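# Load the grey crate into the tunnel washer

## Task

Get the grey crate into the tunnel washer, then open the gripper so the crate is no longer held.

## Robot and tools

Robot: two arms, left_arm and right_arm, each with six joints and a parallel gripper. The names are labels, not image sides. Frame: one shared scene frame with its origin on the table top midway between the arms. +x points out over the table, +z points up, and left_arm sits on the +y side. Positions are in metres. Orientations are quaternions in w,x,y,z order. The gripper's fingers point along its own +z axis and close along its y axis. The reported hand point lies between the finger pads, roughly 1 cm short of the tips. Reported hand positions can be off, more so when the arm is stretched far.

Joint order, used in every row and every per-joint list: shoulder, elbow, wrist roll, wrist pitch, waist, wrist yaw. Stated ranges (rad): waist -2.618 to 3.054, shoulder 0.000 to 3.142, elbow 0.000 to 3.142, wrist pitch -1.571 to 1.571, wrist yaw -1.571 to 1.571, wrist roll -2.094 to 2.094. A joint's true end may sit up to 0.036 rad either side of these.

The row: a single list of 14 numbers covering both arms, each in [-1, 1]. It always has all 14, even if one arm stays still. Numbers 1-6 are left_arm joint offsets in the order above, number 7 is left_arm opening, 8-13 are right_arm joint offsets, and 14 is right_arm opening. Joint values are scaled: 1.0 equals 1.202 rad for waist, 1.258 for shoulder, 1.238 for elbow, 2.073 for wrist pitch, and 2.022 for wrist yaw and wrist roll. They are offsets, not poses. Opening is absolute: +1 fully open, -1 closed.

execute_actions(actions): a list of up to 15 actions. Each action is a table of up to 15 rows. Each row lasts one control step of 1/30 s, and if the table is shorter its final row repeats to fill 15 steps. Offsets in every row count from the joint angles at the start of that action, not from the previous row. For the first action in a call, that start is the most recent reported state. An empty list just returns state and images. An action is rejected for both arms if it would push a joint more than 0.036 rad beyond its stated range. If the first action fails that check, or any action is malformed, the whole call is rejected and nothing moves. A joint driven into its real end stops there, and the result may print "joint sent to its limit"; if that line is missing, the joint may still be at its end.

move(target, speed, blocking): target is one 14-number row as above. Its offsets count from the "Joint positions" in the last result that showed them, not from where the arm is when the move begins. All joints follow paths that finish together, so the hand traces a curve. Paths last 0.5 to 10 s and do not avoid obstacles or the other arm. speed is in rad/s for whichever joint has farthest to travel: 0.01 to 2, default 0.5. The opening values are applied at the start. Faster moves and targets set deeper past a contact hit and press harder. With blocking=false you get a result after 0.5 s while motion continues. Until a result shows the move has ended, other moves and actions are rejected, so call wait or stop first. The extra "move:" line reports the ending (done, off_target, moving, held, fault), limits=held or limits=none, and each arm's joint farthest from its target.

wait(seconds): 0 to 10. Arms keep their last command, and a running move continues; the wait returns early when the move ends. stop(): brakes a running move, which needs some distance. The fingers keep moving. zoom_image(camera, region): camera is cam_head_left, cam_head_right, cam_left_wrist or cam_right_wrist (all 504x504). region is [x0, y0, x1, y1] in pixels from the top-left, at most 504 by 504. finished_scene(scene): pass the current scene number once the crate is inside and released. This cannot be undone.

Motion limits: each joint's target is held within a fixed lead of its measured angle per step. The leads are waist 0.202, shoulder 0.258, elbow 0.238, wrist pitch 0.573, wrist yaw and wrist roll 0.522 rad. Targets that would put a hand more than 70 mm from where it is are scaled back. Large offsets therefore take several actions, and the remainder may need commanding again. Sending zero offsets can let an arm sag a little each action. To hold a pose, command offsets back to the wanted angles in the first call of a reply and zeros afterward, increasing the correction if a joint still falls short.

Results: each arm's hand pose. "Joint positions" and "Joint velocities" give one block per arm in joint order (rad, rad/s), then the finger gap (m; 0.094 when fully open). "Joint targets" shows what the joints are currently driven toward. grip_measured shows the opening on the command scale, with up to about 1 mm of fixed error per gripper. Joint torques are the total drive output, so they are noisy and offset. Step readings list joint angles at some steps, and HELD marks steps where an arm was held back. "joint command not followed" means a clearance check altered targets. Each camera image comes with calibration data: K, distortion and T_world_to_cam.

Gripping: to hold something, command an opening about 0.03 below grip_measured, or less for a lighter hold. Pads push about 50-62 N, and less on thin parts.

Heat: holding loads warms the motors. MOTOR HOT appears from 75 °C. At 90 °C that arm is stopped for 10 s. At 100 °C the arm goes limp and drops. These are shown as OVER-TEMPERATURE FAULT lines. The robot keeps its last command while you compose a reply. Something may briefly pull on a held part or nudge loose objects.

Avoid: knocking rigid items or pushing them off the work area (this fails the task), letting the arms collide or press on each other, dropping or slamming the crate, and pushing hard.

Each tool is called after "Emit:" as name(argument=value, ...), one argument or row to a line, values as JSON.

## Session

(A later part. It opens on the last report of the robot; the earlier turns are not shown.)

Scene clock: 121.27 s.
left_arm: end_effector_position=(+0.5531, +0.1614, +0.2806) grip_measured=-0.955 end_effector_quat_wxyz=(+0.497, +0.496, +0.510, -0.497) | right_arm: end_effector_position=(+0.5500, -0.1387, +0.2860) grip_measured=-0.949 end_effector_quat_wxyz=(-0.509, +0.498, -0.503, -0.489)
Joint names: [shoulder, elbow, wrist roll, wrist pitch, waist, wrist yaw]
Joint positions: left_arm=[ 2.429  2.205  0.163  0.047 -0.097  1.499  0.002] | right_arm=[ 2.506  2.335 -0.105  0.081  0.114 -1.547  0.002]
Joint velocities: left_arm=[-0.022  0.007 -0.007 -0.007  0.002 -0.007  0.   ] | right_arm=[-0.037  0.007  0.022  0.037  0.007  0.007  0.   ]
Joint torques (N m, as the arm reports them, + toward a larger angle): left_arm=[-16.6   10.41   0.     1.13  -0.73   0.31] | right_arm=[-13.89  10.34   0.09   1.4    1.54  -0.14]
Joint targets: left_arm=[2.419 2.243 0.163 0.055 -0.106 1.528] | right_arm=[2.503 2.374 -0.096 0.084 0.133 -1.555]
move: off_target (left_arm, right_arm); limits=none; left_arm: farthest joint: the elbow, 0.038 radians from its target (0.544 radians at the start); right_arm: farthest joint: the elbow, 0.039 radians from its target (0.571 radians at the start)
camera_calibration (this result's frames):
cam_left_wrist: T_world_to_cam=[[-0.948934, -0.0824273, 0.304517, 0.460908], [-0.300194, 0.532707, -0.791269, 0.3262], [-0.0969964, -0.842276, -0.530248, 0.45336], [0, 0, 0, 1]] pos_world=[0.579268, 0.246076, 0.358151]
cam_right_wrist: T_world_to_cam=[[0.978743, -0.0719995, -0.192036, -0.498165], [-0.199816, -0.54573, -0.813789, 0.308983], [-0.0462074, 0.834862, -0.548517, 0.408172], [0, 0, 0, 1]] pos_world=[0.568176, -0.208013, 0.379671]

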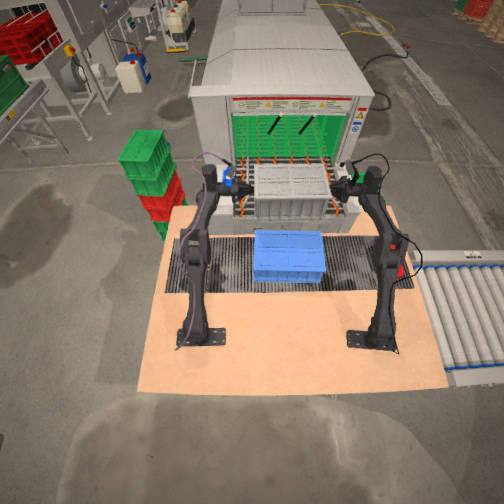

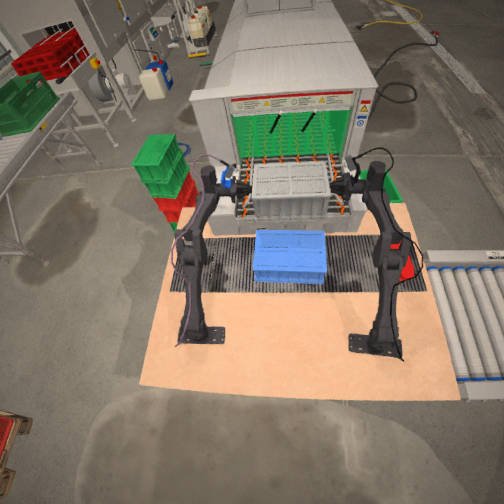

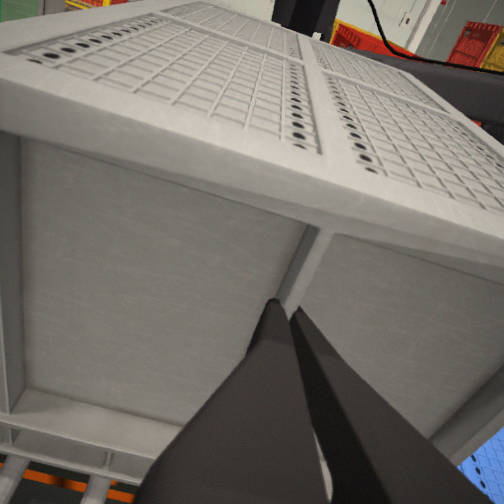

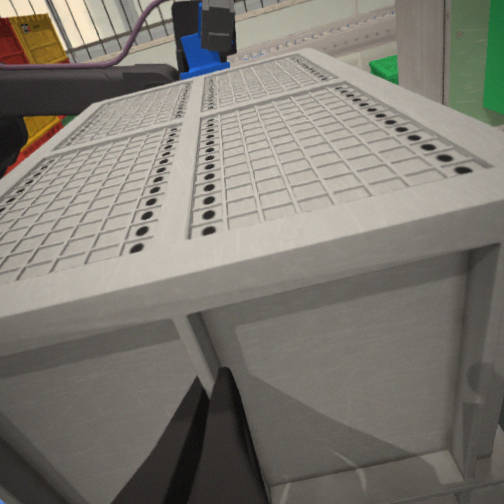

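Emit:
move(
  target=[0.036,0.031,0,0.030,-0.0075,0.005,-1, 0.045,0.0315,0.004,0.030,0.014,-0.004,-1],
  speed=0.1,
)

Scene clock: 127.77 s.
left_arm: end_effector_position=(+0.5622, +0.1611, +0.2558) grip_measured=-0.955 end_effector_quat_wxyz=(+0.494, +0.492, +0.514, -0.499) | right_arm: end_effector_position=(+0.5591, -0.1391, +0.2581) grip_measured=-0.949 end_effector_quat_wxyz=(-0.506, +0.494, -0.507, -0.493)
Joint names: [shoulder, elbow, wrist roll, wrist pitch, waist, wrist yaw]
Joint positions: left_arm=[ 2.481  2.205  0.163  0.086 -0.097  1.496  0.002] | right_arm=[ 2.564  2.336 -0.105  0.122  0.113 -1.548  0.002]
Joint velocities: left_arm=[ 0.012  0.002 -0.007 -0.037 -0.007  0.051 -0.   ] | right_arm=[-0.017 -0.012  0.007 -0.051  0.017  0.007 -0.002]
Joint torques (N m, as the arm reports them, + toward a larger angle): left_arm=[-16.62  10.61  -0.01   1.28  -0.81   0.19] | right_arm=[-13.81  10.27   0.13   1.58   1.36  -0.11]
Joint targets: left_arm=[2.474 2.244 0.163 0.109 -0.107 1.510] | right_arm=[2.563 2.375 -0.097 0.143 0.131 -1.555]
move: off_target (left_arm, right_arm); limits=none; left_arm: farthest joint: the elbow, 0.038 radians from its target (0.038 radians at the start); right_arm: farthest joint: the elbow, 0.038 radians from its target (0.038 radians at the start)
camera_calibration (this result's frames):
cam_left_wrist: T_world_to_cam=[[-0.944575, -0.0867834, 0.316619, 0.472209], [-0.31258, 0.532568, -0.786552, 0.315244], [-0.100362, -0.841926, -0.530177, 0.442713], [0, 0, 0, 1]] pos_world=[0.589007, 0.245823, 0.333162]
cam_right_wrist: T_world_to_cam=[[0.97562, -0.0719799, -0.207328, -0.506738], [-0.212522, -0.545632, -0.81063, 0.29419], [-0.0547758, 0.834928, -0.547626, 0.398258], [0, 0, 0, 1]] pos_world=[0.578721, -0.208472, 0.351515]

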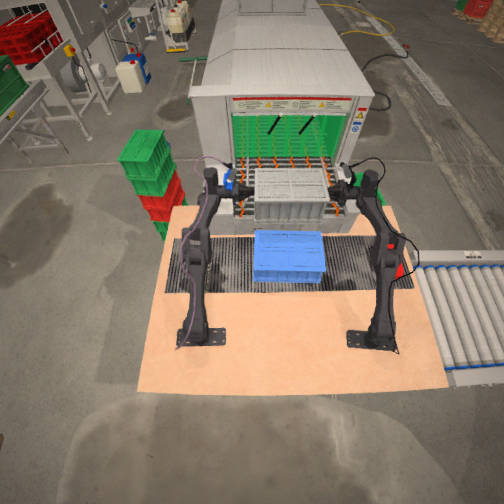

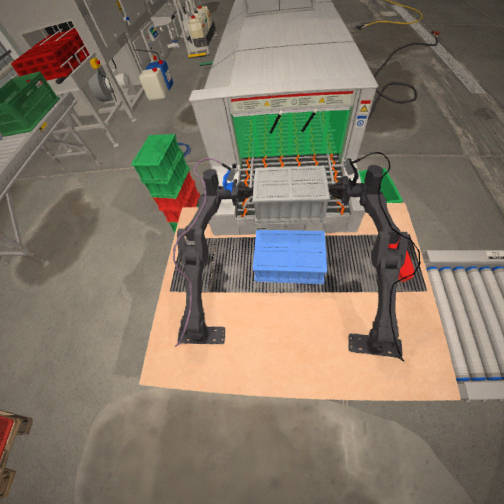

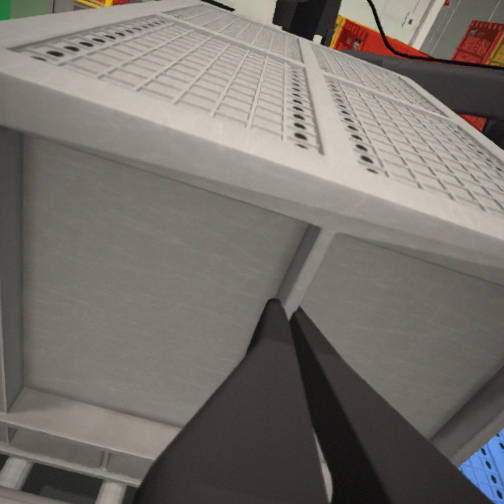

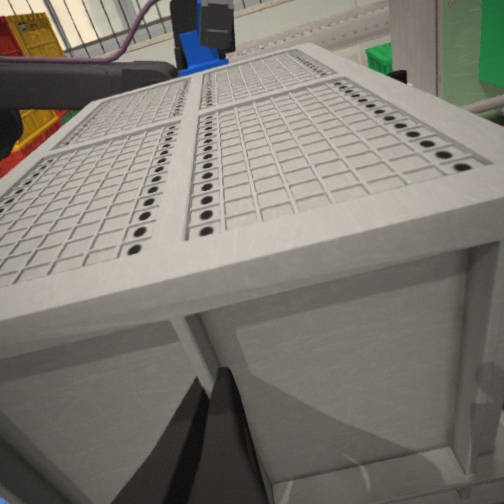

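Emit:
move(
  target=[0.010,0.031,0,0.019,-0.0075,0.005,-1, 0.0135,0.0315,0.004,0.018,0.014,-0.003,-1],
  speed=0.08,
)

Scene clock: 129.43 s.
left_arm: end_effector_position=(+0.5651, +0.1612, +0.2535) grip_measured=-0.955 end_effector_quat_wxyz=(+0.501, +0.496, +0.510, -0.493) | right_arm: end_effector_position=(+0.5606, -0.1394, +0.2562) grip_measured=-0.949 end_effector_quat_wxyz=(-0.510, +0.498, -0.503, -0.488)
Joint names: [shoulder, elbow, wrist roll, wrist pitch, waist, wrist yaw]
Joint positions: left_arm=[ 2.493  2.212  0.163  0.112 -0.097  1.492  0.002] | right_arm=[ 2.572  2.338 -0.105  0.145  0.113 -1.547  0.002]
Joint velocities: left_arm=[-0.007 -0.002 -0.007 -0.007  0.002  0.037  0.   ] | right_arm=[-0.002  0.002 -0.022  0.022  0.002  0.007  0.001]
Joint torques (N m, as the arm reports them, + toward a larger angle): left_arm=[-16.06  10.03  -0.01   1.2   -0.84   0.17] | right_arm=[-13.15  10.15   0.07   1.53   1.37  -0.17]
Joint targets: left_arm=[2.494 2.244 0.163 0.125 -0.106 1.506] | right_arm=[2.580 2.374 -0.096 0.160 0.130 -1.554]
move: off_target (left_arm, right_arm); limits=none; left_arm: farthest joint: the elbow, 0.031 radians from its target (0.038 radians at the start); right_arm: farthest joint: the elbow, 0.037 radians from its target (0.039 radians at the start)
camera_calibration (this result's frames):
cam_left_wrist: T_world_to_cam=[[-0.950645, -0.0905486, 0.296776, 0.48482], [-0.298202, 0.53091, -0.793227, 0.308154], [-0.0857358, -0.842576, -0.531709, 0.43411], [0, 0, 0, 1]] pos_world=[0.590002, 0.246069, 0.331373]
cam_right_wrist: T_world_to_cam=[[0.979025, -0.0731197, -0.190169, -0.515077], [-0.198888, -0.545499, -0.814171, 0.286104], [-0.0442049, 0.834916, -0.548599, 0.391792], [0, 0, 0, 1]] pos_world=[0.578495, -0.208706, 0.349923]

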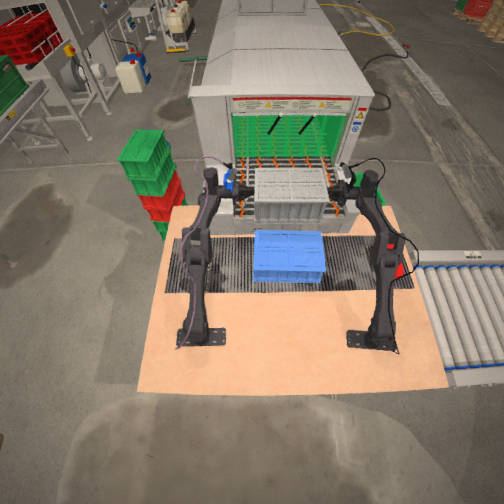

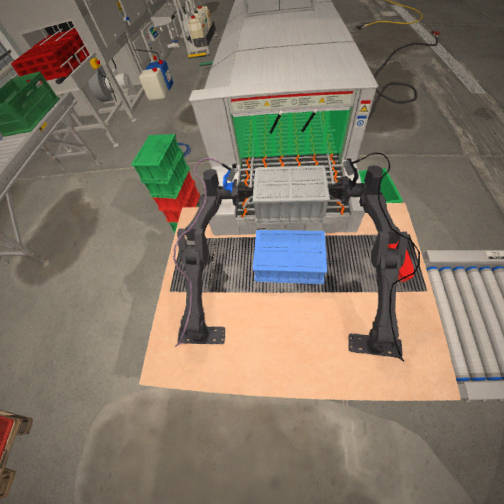

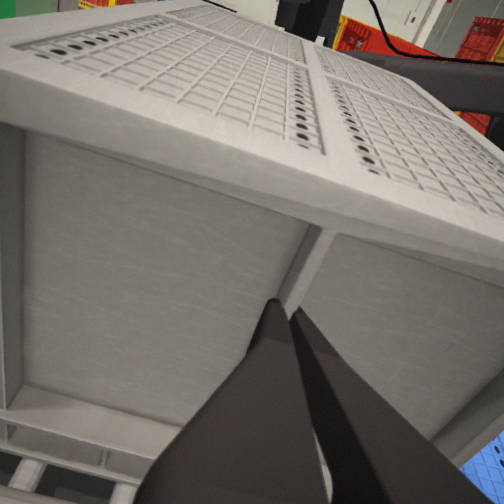

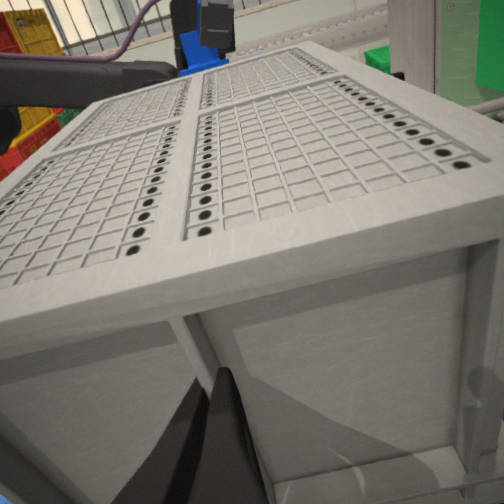

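Emit:
execute_actions(
  actions=[
    [[-0.006,0.028,0,0,0,0,-0.4, -0.004,0.028,0,0,0,0,-0.4]],
  ],
)

Scene clock: 130.83 s.
left_arm: end_effector_position=(+0.5660, +0.1613, +0.2534) grip_measured=-0.402 end_effector_quat_wxyz=(+0.502, +0.495, +0.511, -0.491) | right_arm: end_effector_position=(+0.5620, -0.1396, +0.2588) grip_measured=-0.403 end_effector_quat_wxyz=(-0.514, +0.498, -0.503, -0.484)
Joint names: [shoulder, elbow, wrist roll, wrist pitch, waist, wrist yaw]
Joint positions: left_arm=[ 2.493  2.212  0.163  0.112 -0.097  1.487  0.028] | right_arm=[ 2.572  2.346 -0.105  0.145  0.113 -1.54   0.028]
Joint velocities: left_arm=[ 0.017 -0.007  0.051  0.037  0.007  0.007 -0.   ] | right_arm=[ 0.012  0.002  0.037 -0.022 -0.046  0.051 -0.   ]
Joint torques (N m, as the arm reports them, + toward a larger angle): left_arm=[-16.82  10.29  -0.01   1.06  -0.08   0.11] | right_arm=[-14.2    9.24   0.04   1.38  -0.03  -0.14]
Joint targets: left_arm=[2.486 2.247 0.163 0.112 -0.097 1.492] | right_arm=[2.567 2.373 -0.105 0.145 0.113 -1.547]
Step readings (joint positions):
0: left_arm=[2.493 2.212 0.163 0.112 -0.097 1.492] | right_arm=[2.572 2.338 -0.105 0.145 0.113 -1.547]
1: left_arm=[2.493 2.212 0.163 0.112 -0.097 1.492] | right_arm=[2.572 2.338 -0.105 0.145 0.113 -1.547]
2: left_arm=[2.493 2.212 0.163 0.112 -0.097 1.492] | right_arm=[2.572 2.338 -0.105 0.145 0.113 -1.546]
4: left_arm=[2.493 2.212 0.163 0.112 -0.097 1.492] | right_arm=[2.572 2.343 -0.105 0.145 0.113 -1.546]
8: left_arm=[2.493 2.212 0.163 0.112 -0.097 1.488] | right_arm=[2.572 2.346 -0.105 0.145 0.113 -1.542]
15: Joint positions above
camera_calibration (this result's frames):
cam_left_wrist: T_world_to_cam=[[-0.950204, -0.0954418, 0.296654, 0.486265], [-0.300758, 0.530106, -0.7928, 0.309752], [-0.081592, -0.842543, -0.532414, 0.431954], [0, 0, 0, 1]] pos_world=[0.590455, 0.246148, 0.331297]
cam_right_wrist: T_world_to_cam=[[0.980001, -0.0806862, -0.181902, -0.519695], [-0.196196, -0.544514, -0.815483, 0.287351], [-0.0332497, 0.834862, -0.549454, 0.387573], [0, 0, 0, 1]] pos_world=[0.578566, -0.209035, 0.35275]

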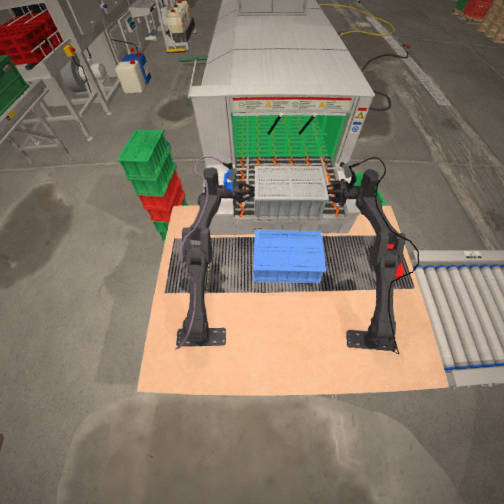

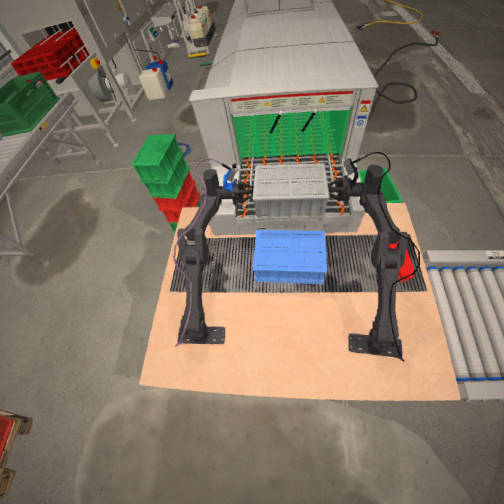

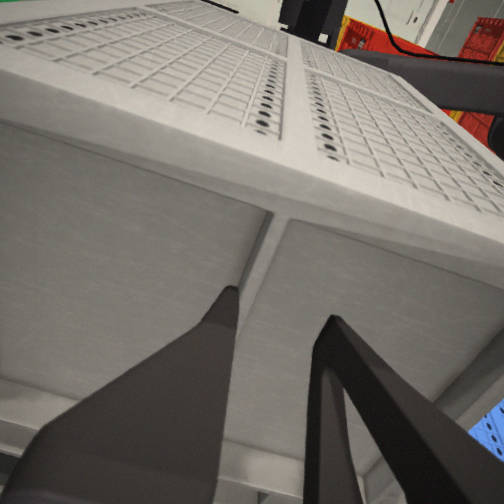

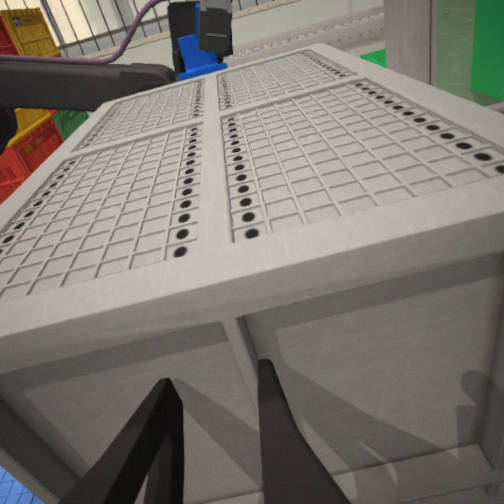

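Emit:
execute_actions(
  actions=[
    [[-0.006,0.028,0,0,0.07,0,-0.2, -0.004,0.022,0,0,-0.07,0,-0.2]],
    [[-0.006,0.028,0,0,0.0,0,-0.2, -0.004,0.022,0,0,0.0,0,-0.2]],
  ],
)

Scene clock: 132.60 s.
left_arm: end_effector_position=(+0.5679, +0.1747, +0.2564) grip_measured=-0.202 end_effector_quat_wxyz=(+0.506, +0.495, +0.510, -0.488) | right_arm: end_effector_position=(+0.5753, -0.1925, +0.2592) grip_measured=-0.203 end_effector_quat_wxyz=(+0.536, -0.476, +0.523, +0.460)
Joint names: [shoulder, elbow, wrist roll, wrist pitch, waist, wrist yaw]
Joint positions: left_arm=[ 2.494  2.22   0.163  0.113 -0.072  1.506  0.037] | right_arm=[ 2.572  2.346 -0.105  0.149  0.021 -1.543  0.037]
Joint velocities: left_arm=[-0.002 -0.007  0.022  0.095 -0.002 -0.066 -0.   ] | right_arm=[ 0.002  0.012  0.022 -0.066  0.002  0.022  0.001]
Joint torques (N m, as the arm reports them, + toward a larger angle): left_arm=[-16.77   9.76  -0.01   1.06  -0.07   0.05] | right_arm=[-14.33   9.27   0.02   1.39  -0.29  -0.11]
Joint targets: left_arm=[2.486 2.248 0.163 0.113 -0.070 1.505] | right_arm=[2.567 2.374 -0.105 0.149 0.019 -1.543]
Step readings (joint positions; steps 1 to 15: 1st action; 16 to 30: 2nd action):
0: left_arm=[2.493 2.212 0.163 0.112 -0.097 1.487] | right_arm=[2.572 2.346 -0.105 0.145 0.113 -1.539]
1: left_arm=[2.493 2.212 0.163 0.112 -0.092 1.487] | right_arm=[2.572 2.346 -0.105 0.145 0.107 -1.539]
2: left_arm=[2.493 2.212 0.163 0.112 -0.087 1.487] | right_arm=[2.572 2.346 -0.105 0.145 0.101 -1.539]
4: left_arm=[2.494 2.214 0.163 0.114 -0.071 1.501] | right_arm=[2.572 2.346 -0.105 0.145 0.075 -1.539]
8: left_arm=[2.494 2.214 0.163 0.113 -0.070 1.505] | right_arm=[2.572 2.346 -0.105 0.147 0.021 -1.543]
15: left_arm=[2.494 2.214 0.163 0.113 -0.070 1.505] | right_arm=[2.572 2.346 -0.105 0.149 0.019 -1.543]
16: left_arm=[2.494 2.215 0.163 0.113 -0.072 1.506] | right_arm=[2.572 2.346 -0.105 0.149 0.021 -1.543]
17: left_arm=[2.494 2.216 0.163 0.113 -0.072 1.506] | right_arm=[2.572 2.346 -0.105 0.149 0.021 -1.543]
19: left_arm=[2.494 2.218 0.163 0.113 -0.072 1.506] | right_arm=[2.572 2.346 -0.105 0.149 0.021 -1.543]
23: left_arm=[2.494 2.220 0.163 0.113 -0.072 1.506] | right_arm=[2.572 2.346 -0.105 0.149 0.021 -1.543]
30: Joint positions above
camera_calibration (this result's frames):
cam_left_wrist: T_world_to_cam=[[-0.952146, -0.10012, 0.288779, 0.492388], [-0.297048, 0.525605, -0.797184, 0.305341], [-0.0719694, -0.844817, -0.530193, 0.439414], [0, 0, 0, 1]] pos_world=[0.591151, 0.260033, 0.334196]
cam_right_wrist: T_world_to_cam=[[0.969787, -0.167028, -0.177803, -0.548732], [-0.240134, -0.525176, -0.81641, 0.290683], [0.0429852, 0.834441, -0.549418, 0.388383], [0, 0, 0, 1]] pos_world=[0.585261, -0.263076, 0.353135]

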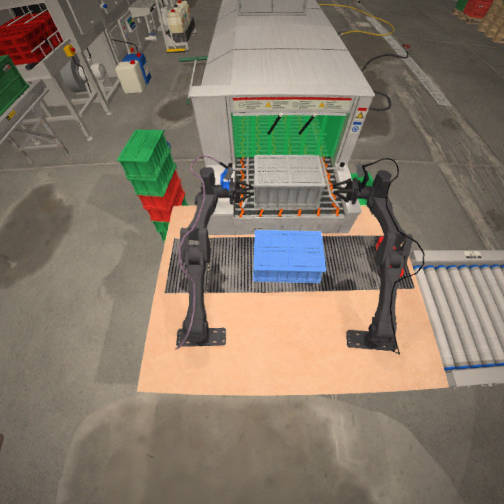

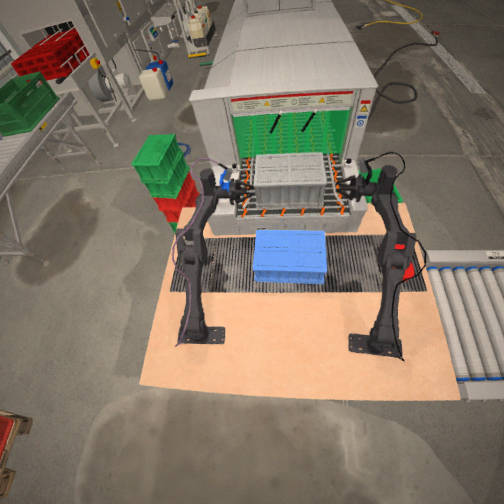

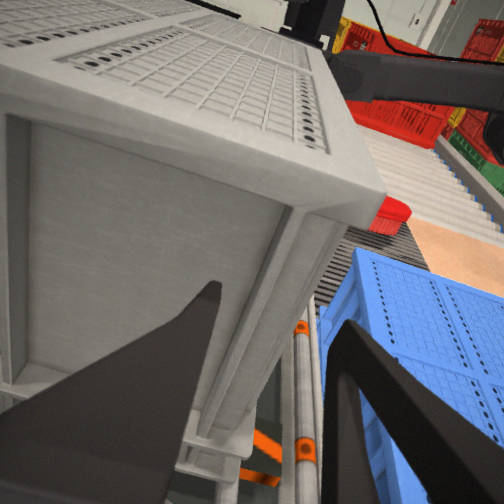

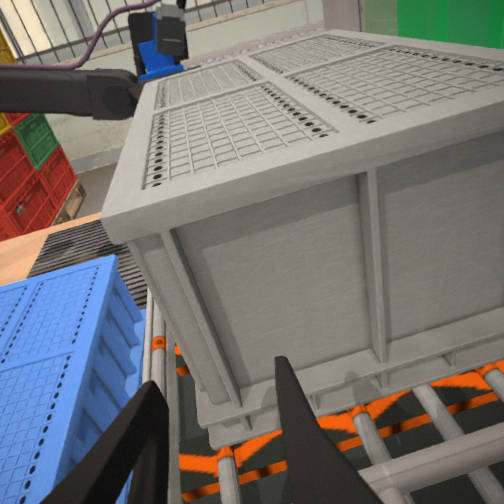

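Emit:
zoom_image(
  camera="cam_head_right",
  region=[170, 120, 330, 240],
)

Region (170, 120, 330, 240) of cam_head_right's 504x504 image, scaled by 3.150, with more detail than that image has; it fills the top 378 rows of this view, and the rest is white.

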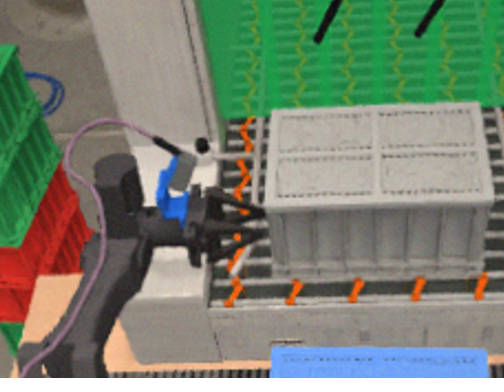

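Emit:
execute_actions(
  actions=[
    [[-0.03,0.028,0,0,0.04,0,-0.2, -0.004,0.022,0,0,0.0,0,-0.2]],
  ],
)

Scene clock: 136.13 s.
left_arm: end_effector_position=(+0.5764, +0.2013, +0.2580) grip_measured=-0.202 end_effector_quat_wxyz=(+0.519, +0.484, +0.520, -0.475) | right_arm: end_effector_position=(+0.5753, -0.1925, +0.2592) grip_measured=-0.203 end_effector_quat_wxyz=(+0.536, -0.476, +0.523, +0.460)
Joint names: [shoulder, elbow, wrist roll, wrist pitch, waist, wrist yaw]
Joint positions: left_arm=[ 2.494  2.225  0.163  0.113 -0.025  1.506  0.037] | right_arm=[ 2.572  2.346 -0.105  0.149  0.021 -1.543  0.037]
Joint velocities: left_arm=[-0.007  0.022 -0.037  0.022 -0.002 -0.066  0.001] | right_arm=[-0.022 -0.002  0.051  0.007 -0.017 -0.007  0.001]
Joint torques (N m, as the arm reports them, + toward a larger angle): left_arm=[-19.45   9.66  -0.01   1.05  -0.15   0.05] | right_arm=[-14.16   9.53   0.02   1.37  -0.16  -0.1 ]
Joint targets: left_arm=[2.456 2.255 0.163 0.113 -0.024 1.505] | right_arm=[2.567 2.374 -0.105 0.149 0.021 -1.543]
Step readings (joint positions):
0: left_arm=[2.494 2.220 0.163 0.113 -0.072 1.506] | right_arm=[2.572 2.346 -0.105 0.149 0.021 -1.543]
1: left_arm=[2.494 2.220 0.163 0.113 -0.070 1.506] | right_arm=[2.572 2.346 -0.105 0.149 0.021 -1.543]
2: left_arm=[2.494 2.220 0.163 0.113 -0.067 1.506] | right_arm=[2.572 2.346 -0.105 0.149 0.021 -1.543]
4: left_arm=[2.494 2.220 0.163 0.113 -0.057 1.506] | right_arm=[2.572 2.346 -0.105 0.149 0.021 -1.543]
8: left_arm=[2.494 2.220 0.163 0.113 -0.031 1.506] | right_arm=[2.572 2.346 -0.105 0.149 0.021 -1.543]
15: Joint positions above
camera_calibration (this result's frames):
cam_left_wrist: T_world_to_cam=[[-0.947877, -0.144305, 0.284087, 0.510349], [-0.317226, 0.511177, -0.79879, 0.310195], [-0.0299495, -0.847274, -0.53031, 0.439671], [0, 0, 0, 1]] pos_world=[0.595318, 0.287603, 0.335959]
cam_right_wrist: T_world_to_cam=[[0.969787, -0.167028, -0.177803, -0.548732], [-0.240134, -0.525176, -0.81641, 0.290683], [0.0429852, 0.834441, -0.549418, 0.388383], [0, 0, 0, 1]] pos_world=[0.585261, -0.263076, 0.353135]

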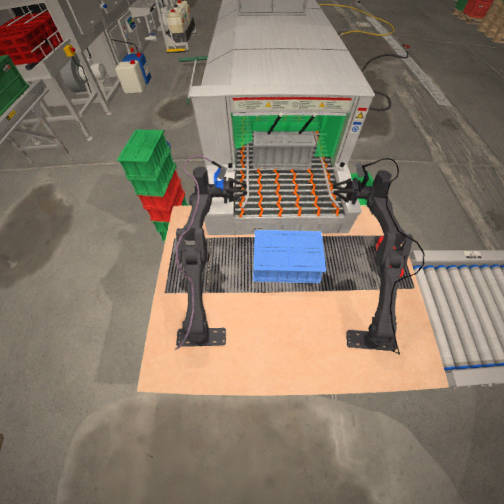

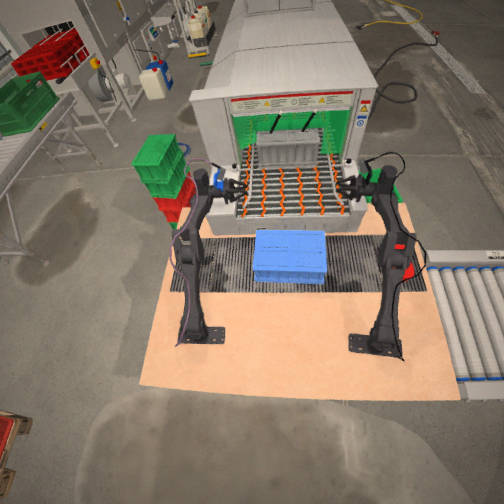

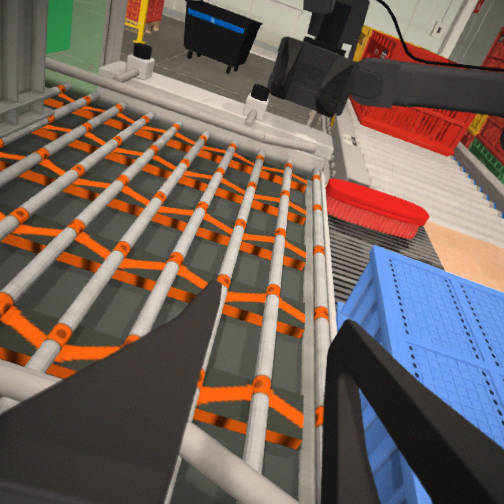

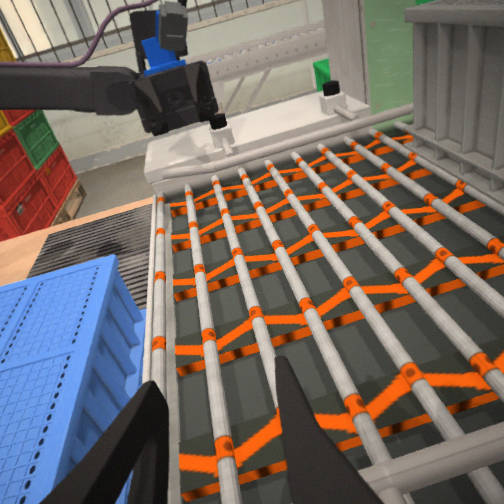

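Emit:
move(
  target=[-0.4,-0.4,0,0,0.03,0,0, -0.45,-0.45,0,0,-0.02,0,0],
  speed=0.4,
)

Scene clock: 138.97 s.
left_arm: end_effector_position=(+0.4842, +0.2108, +0.3339) grip_measured=-0.002 end_effector_quat_wxyz=(+0.524, +0.477, +0.527, -0.470) | right_arm: end_effector_position=(+0.4719, -0.1901, +0.3573) grip_measured=-0.003 end_effector_quat_wxyz=(+0.543, -0.475, +0.525, +0.451)
Joint names: [shoulder, elbow, wrist roll, wrist pitch, waist, wrist yaw]
Joint positions: left_arm=[ 2.019  1.741  0.166  0.116 -0.002  1.505  0.047] | right_arm=[ 2.025  1.81  -0.105  0.153  0.005 -1.54   0.047]
Joint velocities: left_arm=[-0.007  0.002  0.037 -0.022  0.007 -0.007 -0.   ] | right_arm=[-0.007  0.002  0.037 -0.051  0.002  0.022 -0.   ]
Joint torques (N m, as the arm reports them, + toward a larger angle): left_arm=[-14.92   6.25  -0.02   1.04   0.98   0.09] | right_arm=[-11.47   5.62   0.03   1.34  -0.77  -0.1 ]
Joint targets: left_arm=[1.991 1.730 0.163 0.113 0.011 1.506] | right_arm=[2.005 1.789 -0.105 0.149 -0.003 -1.543]
move: off_target (left_arm, right_arm); limits=none; left_arm: farthest joint: the shoulder, 0.028 radians from its target (0.503 radians at the start); right_arm: farthest joint: the elbow, 0.021 radians from its target (0.558 radians at the start)
camera_calibration (this result's frames):
cam_left_wrist: T_world_to_cam=[[-0.943029, -0.167793, 0.287301, 0.404282], [-0.332535, 0.50337, -0.797521, 0.345349], [-0.0108, -0.847623, -0.530489, 0.476068], [0, 0, 0, 1]] pos_world=[0.501232, 0.297524, 0.411822]
cam_right_wrist: T_world_to_cam=[[0.968899, -0.185041, -0.1643, -0.438483], [-0.238563, -0.522078, -0.818854, 0.347947], [0.065744, 0.832583, -0.549985, 0.433892], [0, 0, 0, 1]] pos_world=[0.479328, -0.260733, 0.451509]

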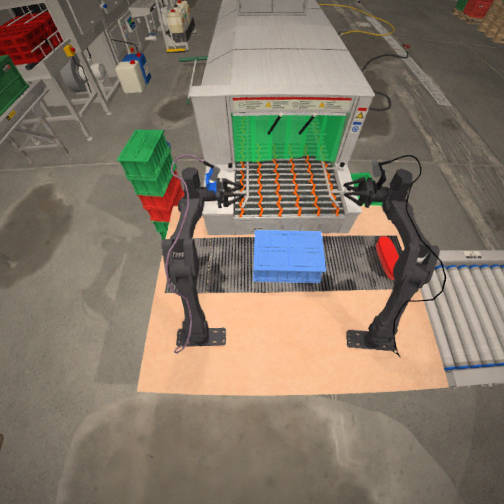

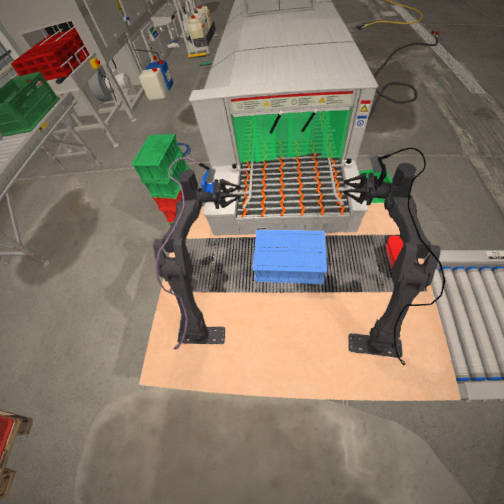

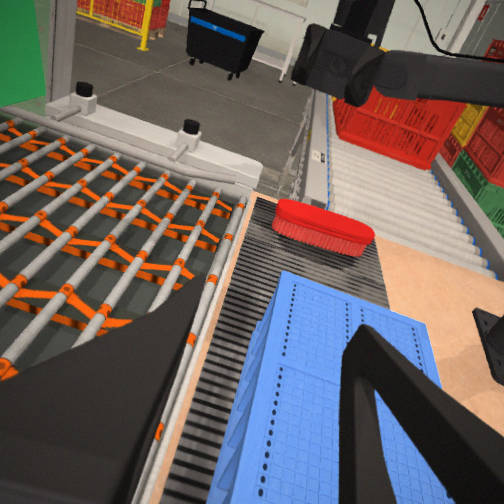

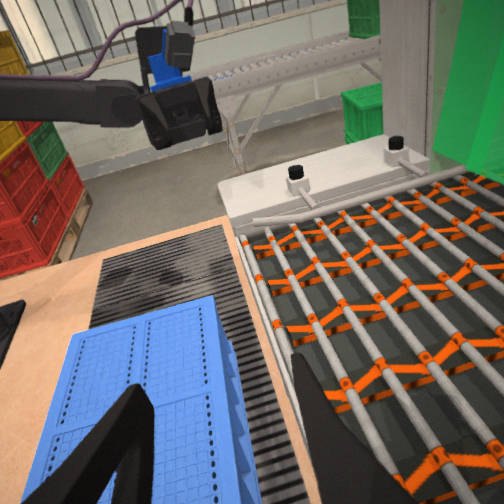

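The crate has passed through the curtain into the tunnel.

Emit:
finished_scene(
  scene=1,
)

The scene is finished: the task was done.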